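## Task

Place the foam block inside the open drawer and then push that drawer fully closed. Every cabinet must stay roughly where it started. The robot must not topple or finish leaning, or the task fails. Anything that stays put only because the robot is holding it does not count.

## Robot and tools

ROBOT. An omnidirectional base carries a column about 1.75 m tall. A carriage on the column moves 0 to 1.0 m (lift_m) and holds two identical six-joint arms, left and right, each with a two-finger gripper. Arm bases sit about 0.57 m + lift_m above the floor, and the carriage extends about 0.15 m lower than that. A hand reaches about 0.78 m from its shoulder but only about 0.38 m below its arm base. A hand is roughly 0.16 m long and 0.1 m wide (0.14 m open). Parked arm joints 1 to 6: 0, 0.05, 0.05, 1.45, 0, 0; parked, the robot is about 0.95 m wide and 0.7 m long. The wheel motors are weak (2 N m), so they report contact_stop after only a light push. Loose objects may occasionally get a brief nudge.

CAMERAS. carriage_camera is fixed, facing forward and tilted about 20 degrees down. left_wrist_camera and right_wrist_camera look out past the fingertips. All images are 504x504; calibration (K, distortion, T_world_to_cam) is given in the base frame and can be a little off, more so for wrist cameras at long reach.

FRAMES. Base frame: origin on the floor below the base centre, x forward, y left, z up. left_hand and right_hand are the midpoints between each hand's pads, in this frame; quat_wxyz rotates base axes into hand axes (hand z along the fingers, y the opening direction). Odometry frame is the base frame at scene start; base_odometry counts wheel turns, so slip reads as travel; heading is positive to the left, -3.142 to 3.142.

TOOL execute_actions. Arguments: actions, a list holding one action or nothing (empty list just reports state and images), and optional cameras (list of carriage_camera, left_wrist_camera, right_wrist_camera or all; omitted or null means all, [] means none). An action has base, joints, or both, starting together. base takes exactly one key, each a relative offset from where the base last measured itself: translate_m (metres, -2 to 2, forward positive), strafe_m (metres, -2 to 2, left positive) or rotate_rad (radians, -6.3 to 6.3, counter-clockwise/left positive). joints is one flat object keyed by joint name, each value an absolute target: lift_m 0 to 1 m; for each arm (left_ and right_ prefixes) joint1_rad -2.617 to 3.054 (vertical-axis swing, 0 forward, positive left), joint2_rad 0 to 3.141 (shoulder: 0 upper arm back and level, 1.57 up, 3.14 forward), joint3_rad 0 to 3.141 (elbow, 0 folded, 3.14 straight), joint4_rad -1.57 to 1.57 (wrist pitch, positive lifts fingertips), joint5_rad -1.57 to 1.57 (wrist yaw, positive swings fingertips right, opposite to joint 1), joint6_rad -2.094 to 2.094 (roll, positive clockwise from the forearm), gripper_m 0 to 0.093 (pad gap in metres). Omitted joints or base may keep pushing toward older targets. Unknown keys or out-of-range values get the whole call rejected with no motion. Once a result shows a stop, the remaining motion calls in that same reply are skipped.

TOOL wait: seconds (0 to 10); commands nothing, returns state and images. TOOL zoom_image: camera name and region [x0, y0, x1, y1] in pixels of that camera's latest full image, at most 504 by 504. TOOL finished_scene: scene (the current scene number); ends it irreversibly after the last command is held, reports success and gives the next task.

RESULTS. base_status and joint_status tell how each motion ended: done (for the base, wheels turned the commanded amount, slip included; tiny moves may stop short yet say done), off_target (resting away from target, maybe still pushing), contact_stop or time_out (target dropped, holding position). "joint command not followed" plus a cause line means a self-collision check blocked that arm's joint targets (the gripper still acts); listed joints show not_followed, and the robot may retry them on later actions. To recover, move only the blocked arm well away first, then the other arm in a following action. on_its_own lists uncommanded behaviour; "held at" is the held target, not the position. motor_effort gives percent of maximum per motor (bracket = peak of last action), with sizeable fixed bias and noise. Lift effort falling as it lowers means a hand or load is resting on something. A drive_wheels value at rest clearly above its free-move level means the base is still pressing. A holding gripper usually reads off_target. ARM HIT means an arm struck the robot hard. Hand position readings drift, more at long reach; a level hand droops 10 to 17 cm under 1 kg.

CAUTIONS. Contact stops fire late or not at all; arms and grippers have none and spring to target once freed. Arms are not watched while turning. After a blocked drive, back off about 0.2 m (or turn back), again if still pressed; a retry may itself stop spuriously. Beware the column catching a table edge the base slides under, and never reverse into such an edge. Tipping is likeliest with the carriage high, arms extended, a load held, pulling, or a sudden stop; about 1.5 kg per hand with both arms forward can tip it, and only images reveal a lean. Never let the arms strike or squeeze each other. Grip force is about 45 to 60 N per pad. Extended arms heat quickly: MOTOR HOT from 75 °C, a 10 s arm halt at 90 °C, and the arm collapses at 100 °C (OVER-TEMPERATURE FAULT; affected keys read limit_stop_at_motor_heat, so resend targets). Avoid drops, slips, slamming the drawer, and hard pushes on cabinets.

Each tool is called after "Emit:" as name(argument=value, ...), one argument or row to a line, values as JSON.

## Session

Emit:
execute_actions(
  actions=[],
  cameras=["carriage_camera"],
)

Scene clock: 0.00 s.
base_odometry: x=+0.000 y=+0.000 heading=+0.000 (m, m, rad; odometry frame)
base_status: not commanded
joint_positions: lift_m=+0.299 left_joint1_rad=+0.011 left_joint2_rad=+0.045 left_joint3_rad=+0.027 left_joint4_rad=+1.429 left_joint5_rad=+0.046 left_joint6_rad=-0.034 left_gripper_m=+0.094 right_joint1_rad=-0.007 right_joint2_rad=+0.041 right_joint3_rad=+0.067 right_joint4_rad=+1.393 right_joint5_rad=+0.047 right_joint6_rad=-0.057 right_gripper_m=+0.094
joint_status: not commanded
motor_effort: lift_m=+34 drive_wheels=+4 (%)
left_hand: x=+0.3233 y=+0.3286 z=+1.3061 quat_wxyz=(+0.996, +0.021, +0.080, -0.014) (m; base frame)
right_hand: x=+0.3183 y=-0.3443 z=+1.3161 quat_wxyz=(+0.996, +0.021, +0.076, -0.034) (m; base frame)
pictures: carriage_camera
camera_calibration (this result's frames):
carriage_camera: T_world_to_cam=[[0.0311933, -0.9991, 0.0287572, -0.0420158], [-0.339094, -0.0376431, -0.939999, 1.28227], [0.940235, 0.0195703, -0.339963, 0.272305], [0, 0, 0, 1]] pos_world=[0.180089, 0.000961478, 1.29911]
Images, in order (width x height): carriage_camera 504x504.

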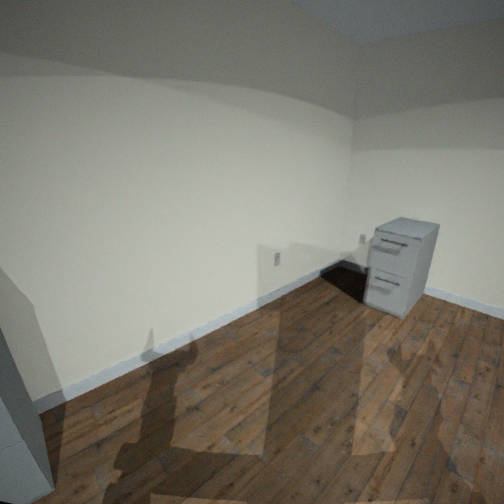

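Emit:
execute_actions(
  actions=[
    {"base":{"rotate_rad":1.4}},
  ],
  cameras=["carriage_camera"],
)

Scene clock: 3.30 s.
base_odometry: x=+0.000 y=+0.000 heading=+1.398 (m, m, rad; odometry frame)
base_status: done
joint_positions: lift_m=+0.299 left_joint1_rad=+0.011 left_joint2_rad=+0.045 left_joint3_rad=+0.027 left_joint4_rad=+1.429 left_joint5_rad=+0.046 left_joint6_rad=-0.034 left_gripper_m=+0.094 right_joint1_rad=-0.007 right_joint2_rad=+0.041 right_joint3_rad=+0.067 right_joint4_rad=+1.393 right_joint5_rad=+0.047 right_joint6_rad=-0.057 right_gripper_m=+0.094
joint_status: not commanded
motor_effort: lift_m=+34(34) drive_wheels=+19(42) (%)
left_hand: x=+0.3233 y=+0.3286 z=+1.3061 quat_wxyz=(+0.996, +0.021, +0.080, -0.014) (m; base frame)
right_hand: x=+0.3185 y=-0.3443 z=+1.3160 quat_wxyz=(+0.996, +0.021, +0.076, -0.034) (m; base frame)
pictures: carriage_camera
camera_calibration (this result's frames):
carriage_camera: T_world_to_cam=[[0.0311933, -0.9991, 0.0287572, -0.0420158], [-0.339094, -0.0376431, -0.939999, 1.28227], [0.940235, 0.0195703, -0.339963, 0.272305], [0, 0, 0, 1]] pos_world=[0.180089, 0.000961478, 1.29911]
Images, in order (width x height): carriage_camera 504x504.

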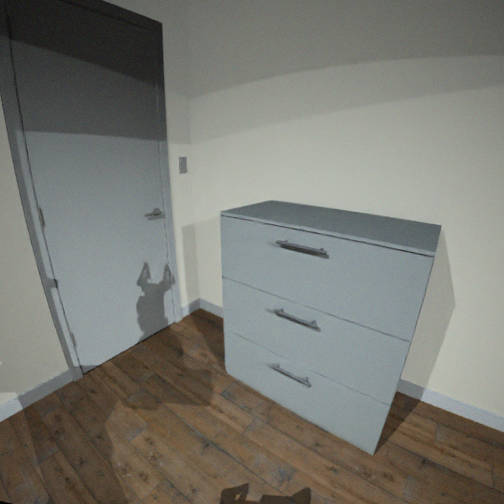

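Emit:
execute_actions(
  actions=[
    {"base":{"rotate_rad":2.4}},
  ],
  cameras=["carriage_camera"],
)

Scene clock: 7.13 s.
base_odometry: x=+0.000 y=+0.000 heading=-2.487 (m, m, rad; odometry frame)
base_status: done
joint_positions: lift_m=+0.299 left_joint1_rad=+0.011 left_joint2_rad=+0.045 left_joint3_rad=+0.027 left_joint4_rad=+1.429 left_joint5_rad=+0.046 left_joint6_rad=-0.034 left_gripper_m=+0.094 right_joint1_rad=-0.007 right_joint2_rad=+0.041 right_joint3_rad=+0.067 right_joint4_rad=+1.391 right_joint5_rad=+0.047 right_joint6_rad=-0.057 right_gripper_m=+0.094
joint_status: not commanded
motor_effort: lift_m=+34(34) drive_wheels=+19(44) (%)
left_hand: x=+0.3233 y=+0.3286 z=+1.3061 quat_wxyz=(+0.996, +0.021, +0.080, -0.014) (m; base frame)
right_hand: x=+0.3189 y=-0.3443 z=+1.3160 quat_wxyz=(+0.996, +0.021, +0.077, -0.034) (m; base frame)
pictures: carriage_camera
camera_calibration (this result's frames):
carriage_camera: T_world_to_cam=[[0.0311933, -0.9991, 0.0287572, -0.0420158], [-0.339094, -0.0376431, -0.939999, 1.28227], [0.940235, 0.0195703, -0.339963, 0.272305], [0, 0, 0, 1]] pos_world=[0.180089, 0.000961478, 1.29911]
Images, in order (width x height): carriage_camera 504x504.

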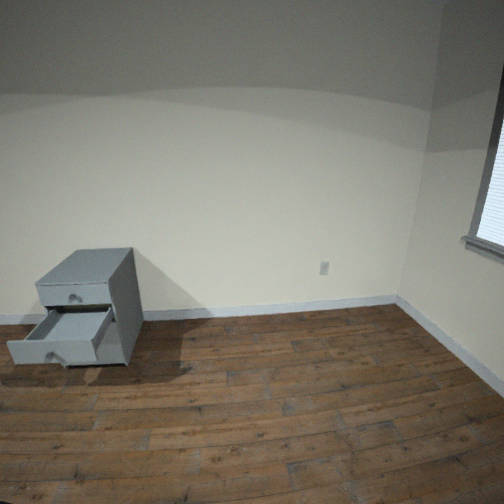

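Emit:
execute_actions(
  actions=[
    {"base":{"rotate_rad":1.1}},
  ],
  cameras=["carriage_camera"],
)

Scene clock: 9.80 s.
base_odometry: x=+0.000 y=+0.000 heading=-1.388 (m, m, rad; odometry frame)
base_status: done
joint_positions: lift_m=+0.299 left_joint1_rad=+0.011 left_joint2_rad=+0.045 left_joint3_rad=+0.027 left_joint4_rad=+1.429 left_joint5_rad=+0.046 left_joint6_rad=-0.034 left_gripper_m=+0.094 right_joint1_rad=-0.007 right_joint2_rad=+0.041 right_joint3_rad=+0.067 right_joint4_rad=+1.392 right_joint5_rad=+0.047 right_joint6_rad=-0.057 right_gripper_m=+0.094
joint_status: not commanded
motor_effort: lift_m=+34(34) drive_wheels=+18(41) (%)
left_hand: x=+0.3233 y=+0.3286 z=+1.3061 quat_wxyz=(+0.996, +0.021, +0.080, -0.014) (m; base frame)
right_hand: x=+0.3187 y=-0.3443 z=+1.3160 quat_wxyz=(+0.996, +0.021, +0.077, -0.034) (m; base frame)
pictures: carriage_camera
camera_calibration (this result's frames):
carriage_camera: T_world_to_cam=[[0.0311933, -0.9991, 0.0287572, -0.0420158], [-0.339094, -0.0376431, -0.939999, 1.28227], [0.940235, 0.0195703, -0.339963, 0.272305], [0, 0, 0, 1]] pos_world=[0.180089, 0.000961478, 1.29911]
Images, in order (width x height): carriage_camera 504x504.

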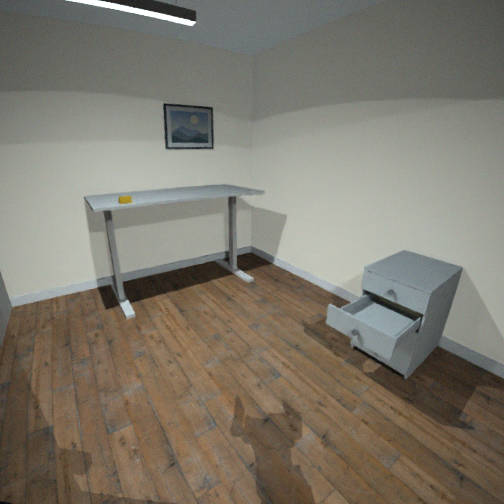

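Emit:
execute_actions(
  actions=[
    {"base":{"rotate_rad":0.68},"joints":{"lift_m":0.68}},
  ],
  cameras=[],
)

Emit:
execute_actions(
  actions=[
    {"base":{"translate_m":1.45},"joints":{"right_joint1_rad":0,"right_joint2_rad":2.33,"right_joint3_rad":1.12,"right_joint4_rad":-0.34,"right_joint5_rad":0,"right_joint6_rad":0}},
  ],
  cameras=["carriage_camera"],
)

Scene clock: 12.27 s.
base_odometry: x=+0.000 y=+0.000 heading=-0.710 (m, m, rad; odometry frame)
base_status: done
joint_positions: lift_m=+0.680 left_joint1_rad=+0.011 left_joint2_rad=+0.045 left_joint3_rad=+0.027 left_joint4_rad=+1.429 left_joint5_rad=+0.046 left_joint6_rad=-0.034 left_gripper_m=+0.094 right_joint1_rad=-0.007 right_joint2_rad=+0.041 right_joint3_rad=+0.067 right_joint4_rad=+1.393 right_joint5_rad=+0.047 right_joint6_rad=-0.057 right_gripper_m=+0.094
joint_status: all done
motor_effort: lift_m=+36(44) drive_wheels=+19(43) (%)
left_hand: x=+0.3233 y=+0.3286 z=+1.6873 quat_wxyz=(+0.996, +0.021, +0.080, -0.014) (m; base frame)
right_hand: x=+0.3185 y=-0.3443 z=+1.6973 quat_wxyz=(+0.996, +0.021, +0.076, -0.034) (m; base frame)
pictures: none
No camera images: the call's "cameras" was empty. Leave "cameras" out to get every camera's image.

Scene clock: 17.60 s.
base_odometry: x=+1.102 y=-0.943 heading=-0.708 (m, m, rad; odometry frame)
base_status: done
joint_positions: lift_m=+0.680 left_joint1_rad=+0.011 left_joint2_rad=+0.045 left_joint3_rad=+0.027 left_joint4_rad=+1.429 left_joint5_rad=+0.046 left_joint6_rad=-0.034 left_gripper_m=+0.094 right_joint1_rad=-0.007 right_joint2_rad=+2.337 right_joint3_rad=+1.102 right_joint4_rad=-0.345 right_joint5_rad=+0.007 right_joint6_rad=-0.009 right_gripper_m=+0.094
joint_status: all done
motor_effort: lift_m=+36(36) drive_wheels=-10(48) (%)
left_hand: x=+0.3233 y=+0.3286 z=+1.6873 quat_wxyz=(+0.996, +0.021, +0.080, -0.014) (m; base frame)
right_hand: x=+0.6198 y=-0.3395 z=+1.1098 quat_wxyz=(-0.005, -0.001, +1.000, -0.003) (m; base frame)
pictures: carriage_camera
camera_calibration (this result's frames):
carriage_camera: T_world_to_cam=[[0.0311933, -0.9991, 0.0287572, -0.0529794], [-0.339094, -0.0376431, -0.939999, 1.64064], [0.940235, 0.0195703, -0.339963, 0.401914], [0, 0, 0, 1]] pos_world=[0.180089, 0.000961478, 1.68036]
Images, in order (width x height): carriage_camera 504x504.

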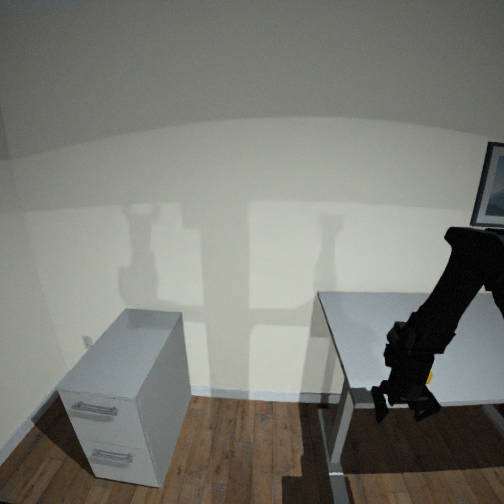

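Emit:
execute_actions(
  actions=[
    {"base":{"strafe_m":-0.27}},
  ],
  cameras=["carriage_camera"],
)

Scene clock: 20.17 s.
base_odometry: x=+0.926 y=-1.148 heading=-0.708 (m, m, rad; odometry frame)
base_status: done
joint_positions: lift_m=+0.680 left_joint1_rad=+0.011 left_joint2_rad=+0.045 left_joint3_rad=+0.027 left_joint4_rad=+1.429 left_joint5_rad=+0.046 left_joint6_rad=-0.034 left_gripper_m=+0.094 right_joint1_rad=-0.001 right_joint2_rad=+2.337 right_joint3_rad=+1.102 right_joint4_rad=-0.344 right_joint5_rad=+0.006 right_joint6_rad=-0.009 right_gripper_m=+0.094
joint_status: not commanded
motor_effort: lift_m=+36(36) drive_wheels=-4(38) (%)
left_hand: x=+0.3233 y=+0.3286 z=+1.6873 quat_wxyz=(+0.996, +0.021, +0.080, -0.014) (m; base frame)
right_hand: x=+0.6200 y=-0.3374 z=+1.1098 quat_wxyz=(-0.005, -0.004, +1.000, -0.003) (m; base frame)
pictures: carriage_camera
camera_calibration (this result's frames):
carriage_camera: T_world_to_cam=[[0.0311933, -0.9991, 0.0287572, -0.0529794], [-0.339094, -0.0376431, -0.939999, 1.64064], [0.940235, 0.0195703, -0.339963, 0.401914], [0, 0, 0, 1]] pos_world=[0.180089, 0.000961478, 1.68036]
Images, in order (width x height): carriage_camera 504x504.

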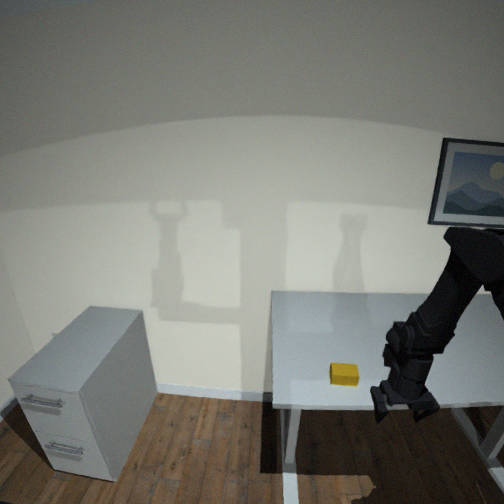

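Emit:
execute_actions(
  actions=[
    {"base":{"translate_m":0.3},"joints":{"right_joint6_rad":1.57,"right_joint1_rad":0.04}},
  ],
  cameras=["carriage_camera","right_wrist_camera"],
)

Scene clock: 22.90 s.
base_odometry: x=+1.154 y=-1.344 heading=-0.709 (m, m, rad; odometry frame)
base_status: done
joint_positions: lift_m=+0.680 left_joint1_rad=+0.011 left_joint2_rad=+0.045 left_joint3_rad=+0.027 left_joint4_rad=+1.430 left_joint5_rad=+0.046 left_joint6_rad=-0.034 left_gripper_m=+0.094 right_joint1_rad=+0.037 right_joint2_rad=+2.337 right_joint3_rad=+1.102 right_joint4_rad=-0.343 right_joint5_rad=+0.005 right_joint6_rad=+1.560 right_gripper_m=+0.094
joint_status: all done
motor_effort: lift_m=+36(36) drive_wheels=-9(36) (%)
left_hand: x=+0.3232 y=+0.3286 z=+1.6873 quat_wxyz=(+0.996, +0.021, +0.080, -0.014) (m; base frame)
right_hand: x=+0.6200 y=-0.3243 z=+1.1098 quat_wxyz=(-0.001, +0.690, +0.724, -0.005) (m; base frame)
pictures: carriage_camera, right_wrist_camera
camera_calibration (this result's frames):
carriage_camera: T_world_to_cam=[[0.0311933, -0.9991, 0.0287572, -0.0529794], [-0.339094, -0.0376431, -0.939999, 1.64064], [0.940235, 0.0195703, -0.339963, 0.401914], [0, 0, 0, 1]] pos_world=[0.180089, 0.000961478, 1.68036]
right_wrist_camera: T_world_to_cam=[[-0.999877, -0.00528703, 0.0147506, 0.612132], [0.00438491, 0.80934, 0.587325, -0.388156], [-0.0150434, 0.587317, -0.809217, 1.21458], [0, 0, 0, 1]] pos_world=[0.632031, -0.395957, 1.2018]
Images, in order (width x height): carriage_camera 504x504, right_wrist_camera 504x504.

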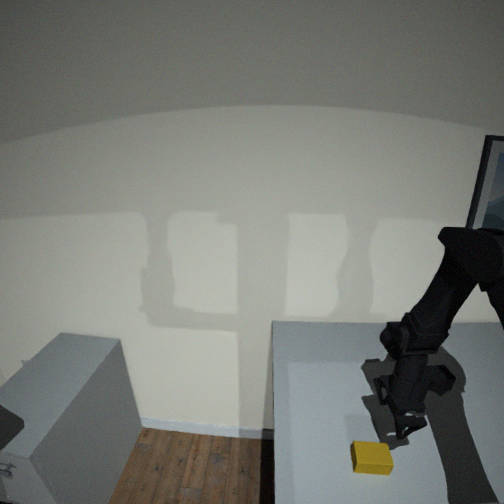

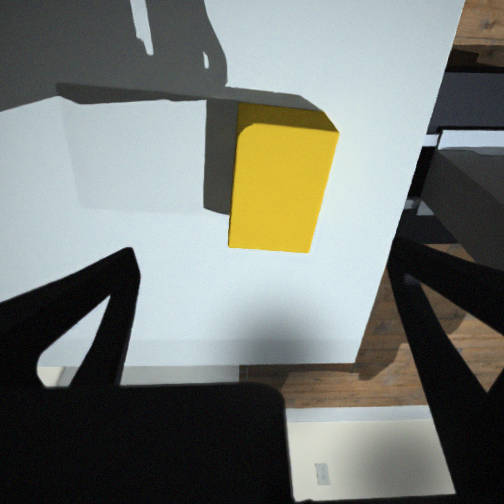

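Emit:
execute_actions(
  actions=[
    {"base":{"translate_m":-0.013},"joints":{"right_joint6_rad":1.78,"right_joint1_rad":0.12,"lift_m":0.61}},
  ],
  cameras=["right_wrist_camera"],
)

Scene clock: 24.00 s.
base_odometry: x=+1.144 y=-1.335 heading=-0.710 (m, m, rad; odometry frame)
base_status: done
joint_positions: lift_m=+0.610 left_joint1_rad=+0.011 left_joint2_rad=+0.045 left_joint3_rad=+0.027 left_joint4_rad=+1.429 left_joint5_rad=+0.046 left_joint6_rad=-0.034 left_gripper_m=+0.094 right_joint1_rad=+0.126 right_joint2_rad=+2.338 right_joint3_rad=+1.102 right_joint4_rad=-0.342 right_joint5_rad=+0.002 right_joint6_rad=+1.770 right_gripper_m=+0.094
joint_status: all done
motor_effort: lift_m=+33(34) drive_wheels=-4(39) (%)
left_hand: x=+0.3233 y=+0.3286 z=+1.6175 quat_wxyz=(+0.996, +0.021, +0.080, -0.014) (m; base frame)
right_hand: x=+0.6179 y=-0.2939 z=+1.0399 quat_wxyz=(-0.001, +0.732, +0.681, -0.003) (m; base frame)
pictures: right_wrist_camera
camera_calibration (this result's frames):
right_wrist_camera: T_world_to_cam=[[-0.993192, 0.115742, 0.0131578, 0.64425], [0.101238, 0.801774, 0.58899, -0.435532], [0.0576214, 0.586313, -0.808033, 1.09366], [0, 0, 0, 1]] pos_world=[0.620939, -0.366594, 1.13176]
Images, in order (width x height): right_wrist_camera 504x504.

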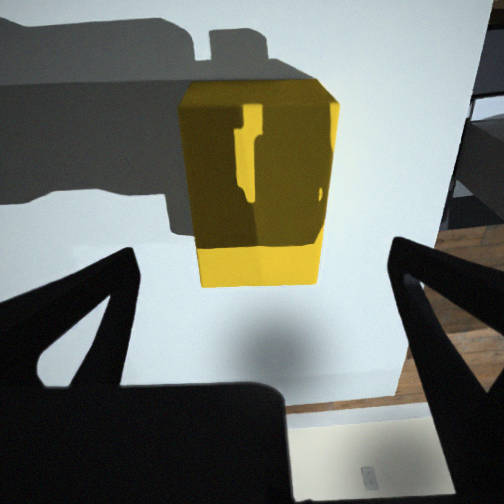

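Emit:
execute_actions(
  actions=[
    {"joints":{"lift_m":0.549}},
  ],
  cameras=["right_wrist_camera"],
)

Emit:
execute_actions(
  actions=[
    {"joints":{"right_gripper_m":0.04}},
  ],
  cameras=[],
)

Emit:
execute_actions(
  actions=[
    {"joints":{"lift_m":0.59}},
  ],
  cameras=["right_wrist_camera"],
)

Scene clock: 24.93 s.
base_odometry: x=+1.144 y=-1.335 heading=-0.710 (m, m, rad; odometry frame)
base_status: not commanded
joint_positions: lift_m=+0.549 left_joint1_rad=+0.011 left_joint2_rad=+0.045 left_joint3_rad=+0.027 left_joint4_rad=+1.429 left_joint5_rad=+0.046 left_joint6_rad=-0.034 left_gripper_m=+0.094 right_joint1_rad=+0.126 right_joint2_rad=+2.339 right_joint3_rad=+1.102 right_joint4_rad=-0.341 right_joint5_rad=+0.002 right_joint6_rad=+1.770 right_gripper_m=+0.094
joint_status: all done
motor_effort: lift_m=+33(32) drive_wheels=-5(5) (%)
left_hand: x=+0.3233 y=+0.3286 z=+1.5565 quat_wxyz=(+0.996, +0.021, +0.080, -0.014) (m; base frame)
right_hand: x=+0.6176 y=-0.2939 z=+0.9784 quat_wxyz=(-0.002, +0.732, +0.681, -0.004) (m; base frame)
pictures: right_wrist_camera
camera_calibration (this result's frames):
right_wrist_camera: T_world_to_cam=[[-0.993177, 0.115744, 0.0142688, 0.643658], [0.101907, 0.801859, 0.58876, -0.399427], [0.0567039, 0.586196, -0.808182, 1.04471], [0, 0, 0, 1]] pos_world=[0.620731, -0.36662, 1.0703]
Images, in order (width x height): right_wrist_camera 504x504.

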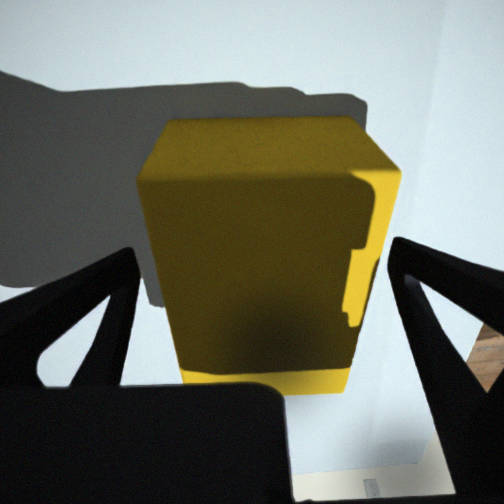

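Scene clock: 25.53 s.
base_odometry: x=+1.144 y=-1.335 heading=-0.710 (m, m, rad; odometry frame)
base_status: not commanded
joint_positions: lift_m=+0.549 left_joint1_rad=+0.011 left_joint2_rad=+0.045 left_joint3_rad=+0.027 left_joint4_rad=+1.429 left_joint5_rad=+0.046 left_joint6_rad=-0.034 left_gripper_m=+0.094 right_joint1_rad=+0.126 right_joint2_rad=+2.339 right_joint3_rad=+1.102 right_joint4_rad=-0.341 right_joint5_rad=+0.002 right_joint6_rad=+1.770 right_gripper_m=+0.057
joint_status: right_gripper_m off_target (ended at +0.057, target +0.040)
motor_effort: lift_m=+32(32) drive_wheels=-4(5) (%)
left_hand: x=+0.3233 y=+0.3286 z=+1.5565 quat_wxyz=(+0.996, +0.021, +0.080, -0.014) (m; base frame)
right_hand: x=+0.6176 y=-0.2939 z=+0.9784 quat_wxyz=(-0.002, +0.732, +0.681, -0.004) (m; base frame)
pictures: none
No camera images: the call's "cameras" was empty. Leave "cameras" out to get every camera's image.

Scene clock: 26.23 s.
base_odometry: x=+1.144 y=-1.335 heading=-0.710 (m, m, rad; odometry frame)
base_status: not commanded
joint_positions: lift_m=+0.590 left_joint1_rad=+0.011 left_joint2_rad=+0.045 left_joint3_rad=+0.027 left_joint4_rad=+1.429 left_joint5_rad=+0.046 left_joint6_rad=-0.034 left_gripper_m=+0.094 right_joint1_rad=+0.126 right_joint2_rad=+2.336 right_joint3_rad=+1.102 right_joint4_rad=-0.340 right_joint5_rad=+0.002 right_joint6_rad=+1.770 right_gripper_m=+0.057
joint_status: all done
motor_effort: lift_m=+36(42) drive_wheels=+5(5) (%)
left_hand: x=+0.3234 y=+0.3286 z=+1.5973 quat_wxyz=(+0.996, +0.021, +0.080, -0.014) (m; base frame)
right_hand: x=+0.6186 y=-0.2938 z=+1.0202 quat_wxyz=(+0.000, +0.732, +0.681, -0.002) (m; base frame)
pictures: right_wrist_camera
camera_calibration (this result's frames):
right_wrist_camera: T_world_to_cam=[[-0.993228, 0.115738, 0.010195, 0.648313], [0.0994538, 0.801548, 0.589601, -0.423658], [0.0600672, 0.586622, -0.80763, 1.07578], [0, 0, 0, 1]] pos_world=[0.621437, -0.366531, 1.11202]
Images, in order (width x height): right_wrist_camera 504x504.

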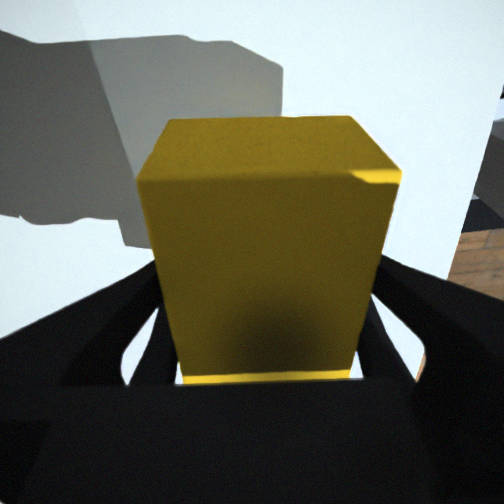

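Emit:
execute_actions(
  actions=[
    {"base":{"translate_m":-0.68},"joints":{"right_joint6_rad":1.57,"right_joint1_rad":0.0}},
  ],
  cameras=[],
)

Emit:
execute_actions(
  actions=[
    {"base":{"rotate_rad":-1.58},"joints":{"lift_m":0.28,"right_joint2_rad":2.86,"right_joint3_rad":1.33,"right_joint4_rad":-0.03}},
  ],
  cameras=["carriage_camera"],
)

Scene clock: 30.10 s.
base_odometry: x=+0.628 y=-0.892 heading=-0.710 (m, m, rad; odometry frame)
base_status: done
joint_positions: lift_m=+0.590 left_joint1_rad=+0.011 left_joint2_rad=+0.045 left_joint3_rad=+0.027 left_joint4_rad=+1.428 left_joint5_rad=+0.046 left_joint6_rad=-0.034 left_gripper_m=+0.094 right_joint1_rad=-0.007 right_joint2_rad=+2.336 right_joint3_rad=+1.102 right_joint4_rad=-0.340 right_joint5_rad=+0.001 right_joint6_rad=+1.580 right_gripper_m=+0.057
joint_status: all done
motor_effort: lift_m=+36(36) drive_wheels=-3(42) (%)
left_hand: x=+0.3235 y=+0.3286 z=+1.5973 quat_wxyz=(+0.996, +0.021, +0.081, -0.014) (m; base frame)
right_hand: x=+0.6214 y=-0.3385 z=+1.0202 quat_wxyz=(-0.001, +0.712, +0.702, -0.002) (m; base frame)
pictures: none
No camera images: the call's "cameras" was empty. Leave "cameras" out to get every camera's image.

Scene clock: 33.20 s.
base_odometry: x=+0.628 y=-0.893 heading=-2.289 (m, m, rad; odometry frame)
base_status: done
joint_positions: lift_m=+0.280 left_joint1_rad=+0.011 left_joint2_rad=+0.045 left_joint3_rad=+0.027 left_joint4_rad=+1.428 left_joint5_rad=+0.046 left_joint6_rad=-0.034 left_gripper_m=+0.094 right_joint1_rad=-0.005 right_joint2_rad=+2.876 right_joint3_rad=+1.327 right_joint4_rad=-0.024 right_joint5_rad=+0.001 right_joint6_rad=+1.579 right_gripper_m=+0.057
joint_status: all done
motor_effort: lift_m=+32(32) drive_wheels=+18(49) (%)
left_hand: x=+0.3235 y=+0.3286 z=+1.2875 quat_wxyz=(+0.996, +0.021, +0.081, -0.014) (m; base frame)
right_hand: x=+0.6212 y=-0.3381 z=+0.5572 quat_wxyz=(-0.001, +0.712, +0.702, -0.002) (m; base frame)
pictures: carriage_camera
camera_calibration (this result's frames):
carriage_camera: T_world_to_cam=[[0.0311933, -0.9991, 0.0287572, -0.0414833], [-0.339094, -0.0376431, -0.939999, 1.26486], [0.940235, 0.0195703, -0.339963, 0.26601], [0, 0, 0, 1]] pos_world=[0.180089, 0.000961478, 1.2806]
Images, in order (width x height): carriage_camera 504x504.

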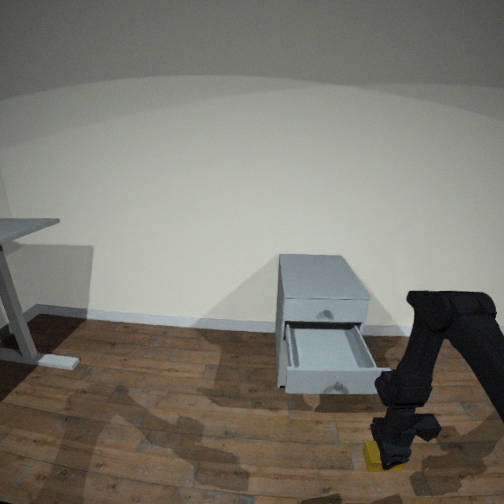

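Emit:
execute_actions(
  actions=[
    {"base":{"translate_m":0.59}},
  ],
  cameras=["right_wrist_camera","carriage_camera"],
)

Emit:
execute_actions(
  actions=[
    {"joints":{"lift_m":0.13}},
  ],
  cameras=["right_wrist_camera","carriage_camera"],
)

Scene clock: 36.83 s.
base_odometry: x=+0.239 y=-1.336 heading=-2.290 (m, m, rad; odometry frame)
base_status: done
joint_positions: lift_m=+0.280 left_joint1_rad=+0.011 left_joint2_rad=+0.045 left_joint3_rad=+0.027 left_joint4_rad=+1.429 left_joint5_rad=+0.046 left_joint6_rad=-0.034 left_gripper_m=+0.094 right_joint1_rad=-0.005 right_joint2_rad=+2.876 right_joint3_rad=+1.327 right_joint4_rad=-0.027 right_joint5_rad=+0.001 right_joint6_rad=+1.579 right_gripper_m=+0.057
joint_status: not commanded
motor_effort: lift_m=+32(32) drive_wheels=-10(46) (%)
left_hand: x=+0.3234 y=+0.3286 z=+1.2875 quat_wxyz=(+0.996, +0.021, +0.080, -0.014) (m; base frame)
right_hand: x=+0.6205 y=-0.3378 z=+0.5572 quat_wxyz=(-0.001, +0.712, +0.703, -0.002) (m; base frame)
pictures: carriage_camera, right_wrist_camera
camera_calibration (this result's frames):
carriage_camera: T_world_to_cam=[[0.0311933, -0.9991, 0.0287572, -0.0414833], [-0.339094, -0.0376431, -0.939999, 1.26486], [0.940235, 0.0195703, -0.339963, 0.26601], [0, 0, 0, 1]] pos_world=[0.180089, 0.000961478, 1.2806]
right_wrist_camera: T_world_to_cam=[[-0.998374, 0.0556903, 0.0121743, 0.641832], [0.0521266, 0.805418, 0.590411, -0.0852941], [0.0230747, 0.590085, -0.807011, 0.751389], [0, 0, 0, 1]] pos_world=[0.627896, -0.41043, 0.648924]
Images, in order (width x height): carriage_camera 504x504, right_wrist_camera 504x504.

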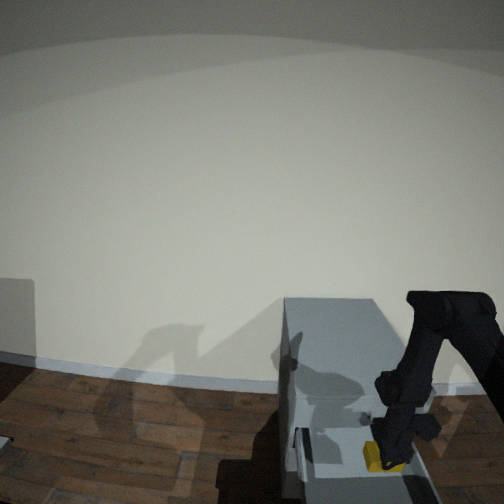

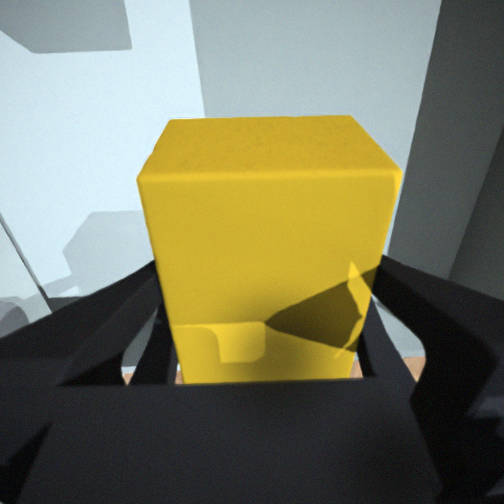

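Scene clock: 37.97 s.
base_odometry: x=+0.239 y=-1.336 heading=-2.290 (m, m, rad; odometry frame)
base_status: not commanded
joint_positions: lift_m=+0.130 left_joint1_rad=+0.011 left_joint2_rad=+0.045 left_joint3_rad=+0.027 left_joint4_rad=+1.430 left_joint5_rad=+0.046 left_joint6_rad=-0.034 left_gripper_m=+0.094 right_joint1_rad=-0.029 right_joint2_rad=+2.837 right_joint3_rad=+1.324 right_joint4_rad=+0.029 right_joint5_rad=-0.001 right_joint6_rad=+1.578 right_gripper_m=+0.057
joint_status: all done
motor_effort: lift_m=+30(31) drive_wheels=+12(12) (%)
left_hand: x=+0.3232 y=+0.3286 z=+1.1378 quat_wxyz=(+0.996, +0.021, +0.080, -0.014) (m; base frame)
right_hand: x=+0.6491 y=-0.3465 z=+0.4208 quat_wxyz=(+0.031, +0.719, +0.694, +0.031) (m; base frame)
pictures: carriage_camera, right_wrist_camera
camera_calibration (this result's frames):
carriage_camera: T_world_to_cam=[[0.0311933, -0.9991, 0.0287572, -0.0371747], [-0.339094, -0.0376431, -0.939999, 1.12403], [0.940235, 0.0195703, -0.339963, 0.215075], [0, 0, 0, 1]] pos_world=[0.180089, 0.000961478, 1.13077]
right_wrist_camera: T_world_to_cam=[[-0.993627, 0.0791826, -0.0802209, 0.716445], [0.0161578, 0.804405, 0.593861, 0.0222407], [0.111554, 0.58878, -0.800558, 0.585151], [0, 0, 0, 1]] pos_world=[0.646244, -0.419146, 0.512714]
Images, in order (width x height): carriage_camera 504x504, right_wrist_camera 504x504.

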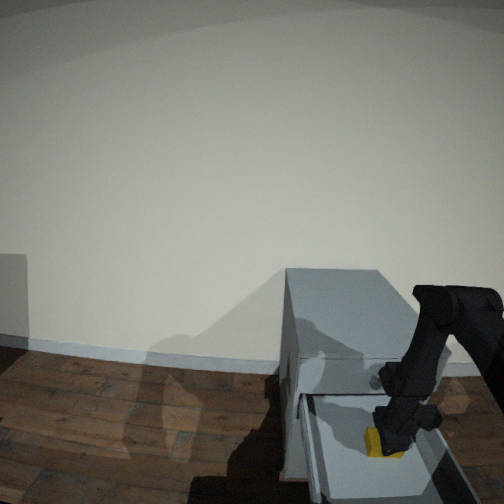

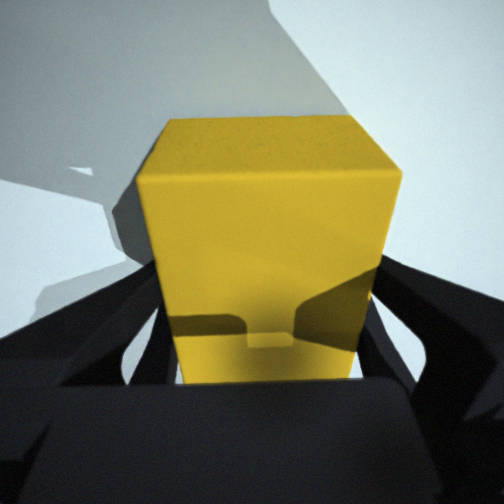

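Emit:
execute_actions(
  actions=[
    {"joints":{"lift_m":0.146,"right_gripper_m":0.085}},
  ],
  cameras=[],
)

Emit:
execute_actions(
  actions=[
    {"joints":{"lift_m":0.28}},
  ],
  cameras=["right_wrist_camera"],
)

Emit:
execute_actions(
  actions=[
    {"base":{"translate_m":-0.44},"joints":{"right_joint6_rad":0,"right_gripper_m":0,"right_joint2_rad":2.7,"right_joint3_rad":1.23}},
  ],
  cameras=[],
)

Emit:
execute_actions(
  actions=[
    {"joints":{"lift_m":0.0,"right_joint4_rad":1.09,"right_joint1_rad":0.03}},
  ],
  cameras=["right_wrist_camera","carriage_camera"],
)

Scene clock: 38.87 s.
base_odometry: x=+0.239 y=-1.336 heading=-2.290 (m, m, rad; odometry frame)
base_status: not commanded
joint_positions: lift_m=+0.146 left_joint1_rad=+0.011 left_joint2_rad=+0.045 left_joint3_rad=+0.027 left_joint4_rad=+1.429 left_joint5_rad=+0.046 left_joint6_rad=-0.034 left_gripper_m=+0.094 right_joint1_rad=-0.016 right_joint2_rad=+2.852 right_joint3_rad=+1.324 right_joint4_rad=-0.003 right_joint5_rad=-0.001 right_joint6_rad=+1.578 right_gripper_m=+0.085
joint_status: all done
motor_effort: lift_m=+35(42) drive_wheels=+10(12) (%)
left_hand: x=+0.3233 y=+0.3286 z=+1.1534 quat_wxyz=(+0.996, +0.021, +0.080, -0.014) (m; base frame)
right_hand: x=+0.6349 y=-0.3416 z=+0.4306 quat_wxyz=(+0.014, +0.715, +0.699, +0.014) (m; base frame)
pictures: none
No camera images: the call's "cameras" was empty. Leave "cameras" out to get every camera's image.

Scene clock: 39.93 s.
base_odometry: x=+0.239 y=-1.336 heading=-2.290 (m, m, rad; odometry frame)
base_status: not commanded
joint_positions: lift_m=+0.280 left_joint1_rad=+0.011 left_joint2_rad=+0.045 left_joint3_rad=+0.027 left_joint4_rad=+1.429 left_joint5_rad=+0.046 left_joint6_rad=-0.034 left_gripper_m=+0.094 right_joint1_rad=-0.010 right_joint2_rad=+2.866 right_joint3_rad=+1.324 right_joint4_rad=-0.028 right_joint5_rad=-0.001 right_joint6_rad=+1.578 right_gripper_m=+0.085
joint_status: all done
motor_effort: lift_m=+35(43) drive_wheels=+9(10) (%)
left_hand: x=+0.3233 y=+0.3286 z=+1.2873 quat_wxyz=(+0.996, +0.021, +0.080, -0.014) (m; base frame)
right_hand: x=+0.6233 y=-0.3394 z=+0.5600 quat_wxyz=(+0.000, +0.713, +0.701, +0.001) (m; base frame)
pictures: right_wrist_camera
camera_calibration (this result's frames):
right_wrist_camera: T_world_to_cam=[[-0.998146, 0.0606286, 0.00541418, 0.649938], [0.0520522, 0.804061, 0.592264, -0.0873161], [0.0315548, 0.591448, -0.805726, 0.748916], [0, 0, 0, 1]] pos_world=[0.629646, -0.412142, 0.651616]
Images, in order (width x height): right_wrist_camera 504x504.

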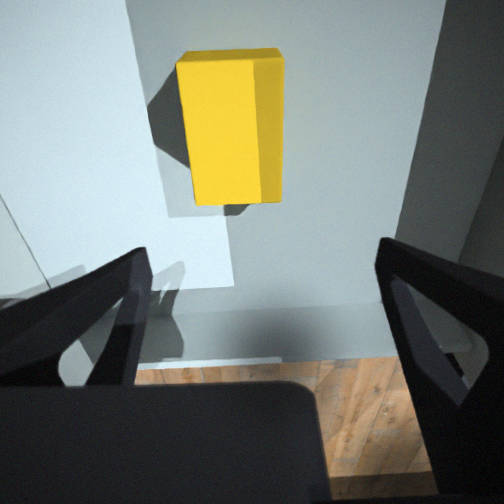

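Scene clock: 43.00 s.
base_odometry: x=+0.529 y=-1.005 heading=-2.291 (m, m, rad; odometry frame)
base_status: done
joint_positions: lift_m=+0.280 left_joint1_rad=+0.011 left_joint2_rad=+0.045 left_joint3_rad=+0.027 left_joint4_rad=+1.428 left_joint5_rad=+0.046 left_joint6_rad=-0.034 left_gripper_m=+0.094 right_joint1_rad=-0.005 right_joint2_rad=+2.702 right_joint3_rad=+1.249 right_joint4_rad=-0.028 right_joint5_rad=-0.001 right_joint6_rad=+0.011 right_gripper_m=+0.000
joint_status: all done
motor_effort: lift_m=+35(35) drive_wheels=-9(52) (%)
left_hand: x=+0.3236 y=+0.3285 z=+1.2873 quat_wxyz=(+0.996, +0.021, +0.081, -0.014) (m; base frame)
right_hand: x=+0.6513 y=-0.3379 z=+0.6083 quat_wxyz=(+0.045, +0.008, +0.999, +0.000) (m; base frame)
pictures: none
No camera images: the call's "cameras" was empty. Leave "cameras" out to get every camera's image.

Scene clock: 44.67 s.
base_odometry: x=+0.529 y=-1.005 heading=-2.291 (m, m, rad; odometry frame)
base_status: not commanded
joint_positions: lift_m=+0.000 left_joint1_rad=+0.011 left_joint2_rad=+0.045 left_joint3_rad=+0.027 left_joint4_rad=+1.428 left_joint5_rad=+0.046 left_joint6_rad=-0.034 left_gripper_m=+0.094 right_joint1_rad=+0.027 right_joint2_rad=+2.688 right_joint3_rad=+1.249 right_joint4_rad=+1.179 right_joint5_rad=-0.001 right_joint6_rad=+0.009 right_gripper_m=+0.000
joint_status: right_joint4_rad off_target (ended at +1.179, target +1.090); the others done
motor_effort: lift_m=+30(30) drive_wheels=-9(9) (%)
left_hand: x=+0.3236 y=+0.3285 z=+1.0077 quat_wxyz=(+0.996, +0.021, +0.081, -0.014) (m; base frame)
right_hand: x=+0.8684 y=-0.3203 z=+0.5153 quat_wxyz=(+0.610, -0.007, +0.793, +0.011) (m; base frame)
pictures: carriage_camera, right_wrist_camera
camera_calibration (this result's frames):
carriage_camera: T_world_to_cam=[[0.0311933, -0.9991, 0.0287572, -0.033436], [-0.339094, -0.0376431, -0.939999, 1.00182], [0.940235, 0.0195703, -0.339963, 0.170876], [0, 0, 0, 1]] pos_world=[0.180089, 0.000961478, 1.00076]
right_wrist_camera: T_world_to_cam=[[0.00749678, -0.998798, -0.0484414, -0.291214], [-0.779182, 0.0245279, -0.626318, 1.0112], [0.626753, 0.0424401, -0.778061, -0.0130562], [0, 0, 0, 1]] pos_world=[0.798274, -0.315112, 0.609066]
Images, in order (width x height): carriage_camera 504x504, right_wrist_camera 504x504.

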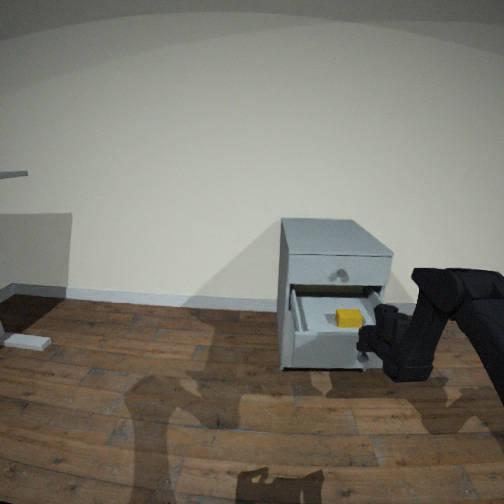

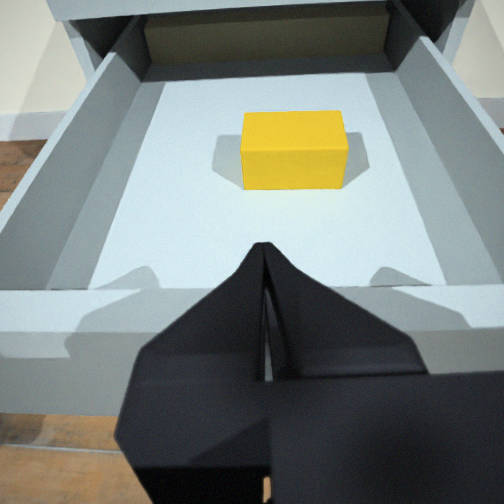

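The fingertips rest on the drawer's front edge. Lift off, back up, lower.

Emit:
execute_actions(
  actions=[
    {"base":{"translate_m":-0.06},"joints":{"lift_m":0.05}},
  ],
  cameras=[],
)

Emit:
execute_actions(
  actions=[
    {"joints":{"lift_m":0.0}},
  ],
  cameras=["right_wrist_camera"],
)

Scene clock: 46.10 s.
base_odometry: x=+0.569 y=-0.960 heading=-2.292 (m, m, rad; odometry frame)
base_status: done
joint_positions: lift_m=+0.050 left_joint1_rad=+0.011 left_joint2_rad=+0.045 left_joint3_rad=+0.027 left_joint4_rad=+1.427 left_joint5_rad=+0.046 left_joint6_rad=-0.034 left_gripper_m=+0.094 right_joint1_rad=+0.027 right_joint2_rad=+2.704 right_joint3_rad=+1.249 right_joint4_rad=+1.089 right_joint5_rad=-0.001 right_joint6_rad=+0.009 right_gripper_m=+0.000
joint_status: all done
on_its_own: right_joint4_rad moved -0.091 to your old target +1.090
motor_effort: lift_m=+35(42) drive_wheels=-8(45) (%)
left_hand: x=+0.3239 y=+0.3285 z=+1.0572 quat_wxyz=(+0.996, +0.021, +0.081, -0.014) (m; base frame)
right_hand: x=+0.8583 y=-0.3201 z=+0.5345 quat_wxyz=(+0.566, -0.008, +0.824, +0.010) (m; base frame)
pictures: none
No camera images: the call's "cameras" was empty. Leave "cameras" out to get every camera's image.

Scene clock: 46.83 s.
base_odometry: x=+0.569 y=-0.960 heading=-2.292 (m, m, rad; odometry frame)
base_status: not commanded
joint_positions: lift_m=+0.000 left_joint1_rad=+0.011 left_joint2_rad=+0.045 left_joint3_rad=+0.027 left_joint4_rad=+1.427 left_joint5_rad=+0.046 left_joint6_rad=-0.034 left_gripper_m=+0.094 right_joint1_rad=+0.027 right_joint2_rad=+2.713 right_joint3_rad=+1.249 right_joint4_rad=+1.076 right_joint5_rad=-0.001 right_joint6_rad=+0.009 right_gripper_m=+0.000
joint_status: all done
motor_effort: lift_m=+32(33) drive_wheels=-8(9) (%)
left_hand: x=+0.3239 y=+0.3285 z=+1.0075 quat_wxyz=(+0.996, +0.021, +0.081, -0.014) (m; base frame)
right_hand: x=+0.8552 y=-0.3202 z=+0.4769 quat_wxyz=(+0.558, -0.008, +0.830, +0.010) (m; base frame)
pictures: right_wrist_camera
camera_calibration (this result's frames):
right_wrist_camera: T_world_to_cam=[[0.00220879, -0.998958, -0.0455862, -0.289783], [-0.853046, 0.0219061, -0.521375, 0.98911], [0.52183, 0.0400387, -0.852109, 0.0895639], [0, 0, 0, 1]] pos_world=[0.79766, -0.314735, 0.578805]
Images, in order (width x height): right_wrist_camera 504x504.

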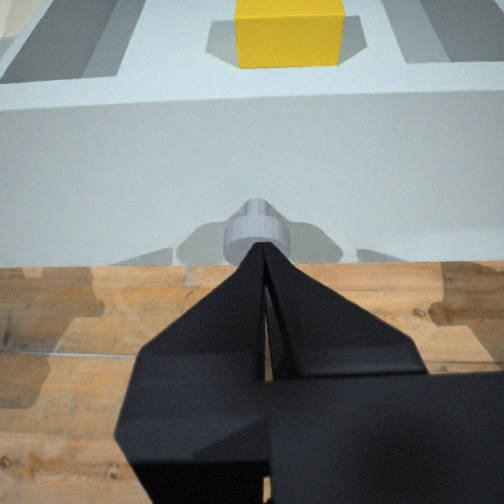

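Emit:
execute_actions(
  actions=[
    {"base":{"translate_m":0.035},"joints":{"right_joint1_rad":0.14,"lift_m":0.006}},
  ],
  cameras=[],
)

Emit:
execute_actions(
  actions=[
    {"base":{"translate_m":0.29}},
  ],
  cameras=["right_wrist_camera","carriage_camera"],
)

Scene clock: 48.03 s.
base_odometry: x=+0.546 y=-0.987 heading=-2.293 (m, m, rad; odometry frame)
base_status: done
joint_positions: lift_m=+0.006 left_joint1_rad=+0.011 left_joint2_rad=+0.045 left_joint3_rad=+0.027 left_joint4_rad=+1.427 left_joint5_rad=+0.046 left_joint6_rad=-0.034 left_gripper_m=+0.094 right_joint1_rad=+0.146 right_joint2_rad=+2.710 right_joint3_rad=+1.246 right_joint4_rad=+1.080 right_joint5_rad=-0.002 right_joint6_rad=+0.009 right_gripper_m=+0.000
joint_status: all done
motor_effort: lift_m=+35(43) drive_wheels=+5(45) (%)
left_hand: x=+0.3238 y=+0.3285 z=+1.0133 quat_wxyz=(+0.996, +0.021, +0.081, -0.014) (m; base frame)
right_hand: x=+0.8493 y=-0.2521 z=+0.4843 quat_wxyz=(+0.557, -0.058, +0.827, +0.044) (m; base frame)
pictures: none
No camera images: the call's "cameras" was empty. Leave "cameras" out to get every camera's image.

Scene clock: 50.60 s.
base_odometry: x=+0.354 y=-1.204 heading=-2.294 (m, m, rad; odometry frame)
base_status: done
joint_positions: lift_m=+0.006 left_joint1_rad=+0.011 left_joint2_rad=+0.045 left_joint3_rad=+0.027 left_joint4_rad=+1.427 left_joint5_rad=+0.046 left_joint6_rad=-0.034 left_gripper_m=+0.094 right_joint1_rad=+0.146 right_joint2_rad=+2.710 right_joint3_rad=+1.232 right_joint4_rad=+1.072 right_joint5_rad=-0.015 right_joint6_rad=+0.009 right_gripper_m=+0.000
joint_status: not commanded
motor_effort: lift_m=+35(35) drive_wheels=-11(46) (%)
left_hand: x=+0.3238 y=+0.3285 z=+1.0133 quat_wxyz=(+0.996, +0.021, +0.081, -0.014) (m; base frame)
right_hand: x=+0.8437 y=-0.2506 z=+0.4782 quat_wxyz=(+0.548, -0.062, +0.833, +0.049) (m; base frame)
pictures: carriage_camera, right_wrist_camera
camera_calibration (this result's frames):
carriage_camera: T_world_to_cam=[[0.0311933, -0.9991, 0.0287572, -0.0335976], [-0.339094, -0.0376431, -0.939999, 1.0071], [0.940235, 0.0195703, -0.339963, 0.172787], [0, 0, 0, 1]] pos_world=[0.180089, 0.000961478, 1.00638]
right_wrist_camera: T_world_to_cam=[[0.132797, -0.989847, -0.050684, -0.325637], [-0.858223, -0.0892568, -0.505456, 0.947318], [0.4958, 0.110621, -0.861363, 0.137999], [0, 0, 0, 1]] pos_world=[0.787834, -0.253042, 0.581191]
Images, in order (width x height): carriage_camera 504x504, right_wrist_camera 504x504.

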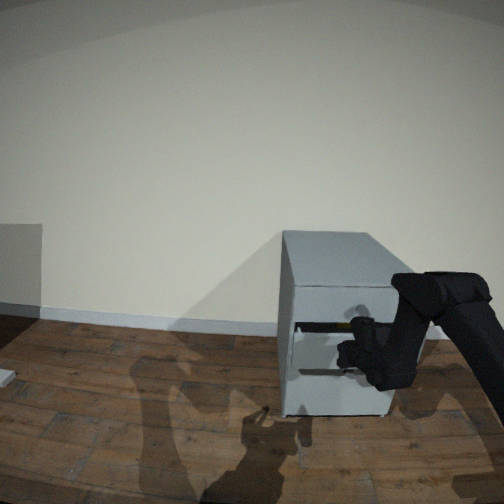

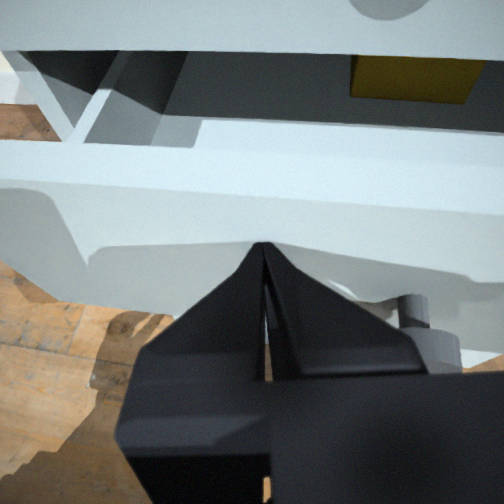

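Emit:
execute_actions(
  actions=[
    {"base":{"translate_m":0.075}},
  ],
  cameras=["right_wrist_camera"],
)

Scene clock: 52.13 s.
base_odometry: x=+0.304 y=-1.260 heading=-2.296 (m, m, rad; odometry frame)
base_status: done
joint_positions: lift_m=+0.006 left_joint1_rad=+0.011 left_joint2_rad=+0.045 left_joint3_rad=+0.027 left_joint4_rad=+1.427 left_joint5_rad=+0.046 left_joint6_rad=-0.034 left_gripper_m=+0.094 right_joint1_rad=+0.146 right_joint2_rad=+2.710 right_joint3_rad=+1.224 right_joint4_rad=+1.068 right_joint5_rad=-0.014 right_joint6_rad=+0.009 right_gripper_m=+0.000
joint_status: not commanded
motor_effort: lift_m=+35(35) drive_wheels=+11(48) (%)
left_hand: x=+0.3237 y=+0.3285 z=+1.0133 quat_wxyz=(+0.996, +0.021, +0.081, -0.014) (m; base frame)
right_hand: x=+0.8405 y=-0.2516 z=+0.4747 quat_wxyz=(+0.543, -0.061, +0.836, +0.048) (m; base frame)
pictures: right_wrist_camera
camera_calibration (this result's frames):
right_wrist_camera: T_world_to_cam=[[0.131086, -0.990091, -0.0503658, -0.325127], [-0.864352, -0.089263, -0.494901, 0.942885], [0.485501, 0.108408, -0.867489, 0.14771], [0, 0, 0, 1]] pos_world=[0.785891, -0.253753, 0.578396]
Images, in order (width x height): right_wrist_camera 504x504.

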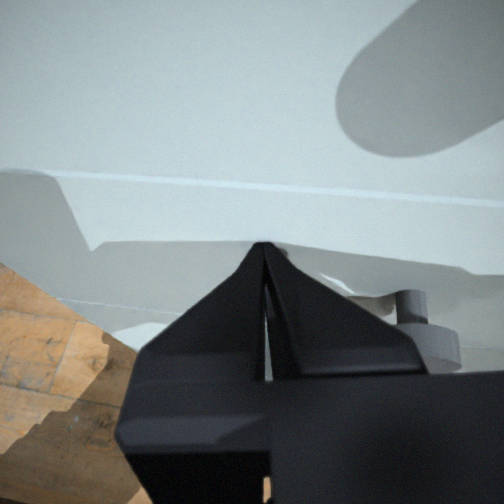

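Emit:
execute_actions(
  actions=[
    {"base":{"translate_m":0.01}},
  ],
  cameras=[],
)

Emit:
execute_actions(
  actions=[
    {"base":{"translate_m":-0.05}},
  ],
  cameras=["right_wrist_camera","carriage_camera"],
)

Scene clock: 53.03 s.
base_odometry: x=+0.297 y=-1.267 heading=-2.297 (m, m, rad; odometry frame)
base_status: done
joint_positions: lift_m=+0.006 left_joint1_rad=+0.011 left_joint2_rad=+0.045 left_joint3_rad=+0.027 left_joint4_rad=+1.427 left_joint5_rad=+0.046 left_joint6_rad=-0.034 left_gripper_m=+0.094 right_joint1_rad=+0.146 right_joint2_rad=+2.710 right_joint3_rad=+1.203 right_joint4_rad=+1.049 right_joint5_rad=-0.025 right_joint6_rad=+0.009 right_gripper_m=+0.000
joint_status: not commanded
motor_effort: lift_m=+35(35) drive_wheels=+12(52) (%)
left_hand: x=+0.3237 y=+0.3285 z=+1.0133 quat_wxyz=(+0.996, +0.021, +0.081, -0.014) (m; base frame)
right_hand: x=+0.8312 y=-0.2510 z=+0.4643 quat_wxyz=(+0.526, -0.065, +0.847, +0.051) (m; base frame)
pictures: none
No camera images: the call's "cameras" was empty. Leave "cameras" out to get every camera's image.

Scene clock: 54.37 s.
base_odometry: x=+0.331 y=-1.230 heading=-2.295 (m, m, rad; odometry frame)
base_status: done
joint_positions: lift_m=+0.006 left_joint1_rad=+0.011 left_joint2_rad=+0.045 left_joint3_rad=+0.027 left_joint4_rad=+1.427 left_joint5_rad=+0.046 left_joint6_rad=-0.034 left_gripper_m=+0.094 right_joint1_rad=+0.146 right_joint2_rad=+2.710 right_joint3_rad=+1.203 right_joint4_rad=+1.070 right_joint5_rad=-0.009 right_joint6_rad=+0.009 right_gripper_m=+0.000
joint_status: not commanded
motor_effort: lift_m=+35(35) drive_wheels=+12(42) (%)
left_hand: x=+0.3239 y=+0.3285 z=+1.0132 quat_wxyz=(+0.996, +0.021, +0.081, -0.014) (m; base frame)
right_hand: x=+0.8339 y=-0.2536 z=+0.4690 quat_wxyz=(+0.535, -0.060, +0.841, +0.045) (m; base frame)
pictures: carriage_camera, right_wrist_camera
camera_calibration (this result's frames):
carriage_camera: T_world_to_cam=[[0.0311933, -0.9991, 0.0287572, -0.0335977], [-0.339094, -0.0376431, -0.939999, 1.0071], [0.940235, 0.0195703, -0.339963, 0.172787], [0, 0, 0, 1]] pos_world=[0.180089, 0.000961478, 1.00638]
right_wrist_camera: T_world_to_cam=[[0.125056, -0.991003, -0.047684, -0.322953], [-0.873467, -0.0871754, -0.479016, 0.934875], [0.47055, 0.101554, -0.87651, 0.161127], [0, 0, 0, 1]] pos_world=[0.781151, -0.254912, 0.57365]
Images, in order (width x height): carriage_camera 504x504, right_wrist_camera 504x504.

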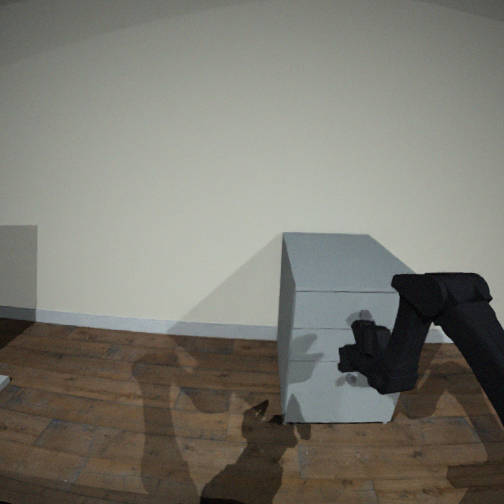

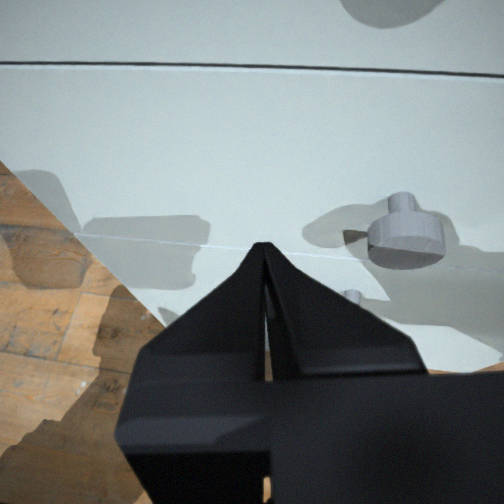

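Emit:
finished_scene(
  scene=2,
)

The scene is finished: the task was done.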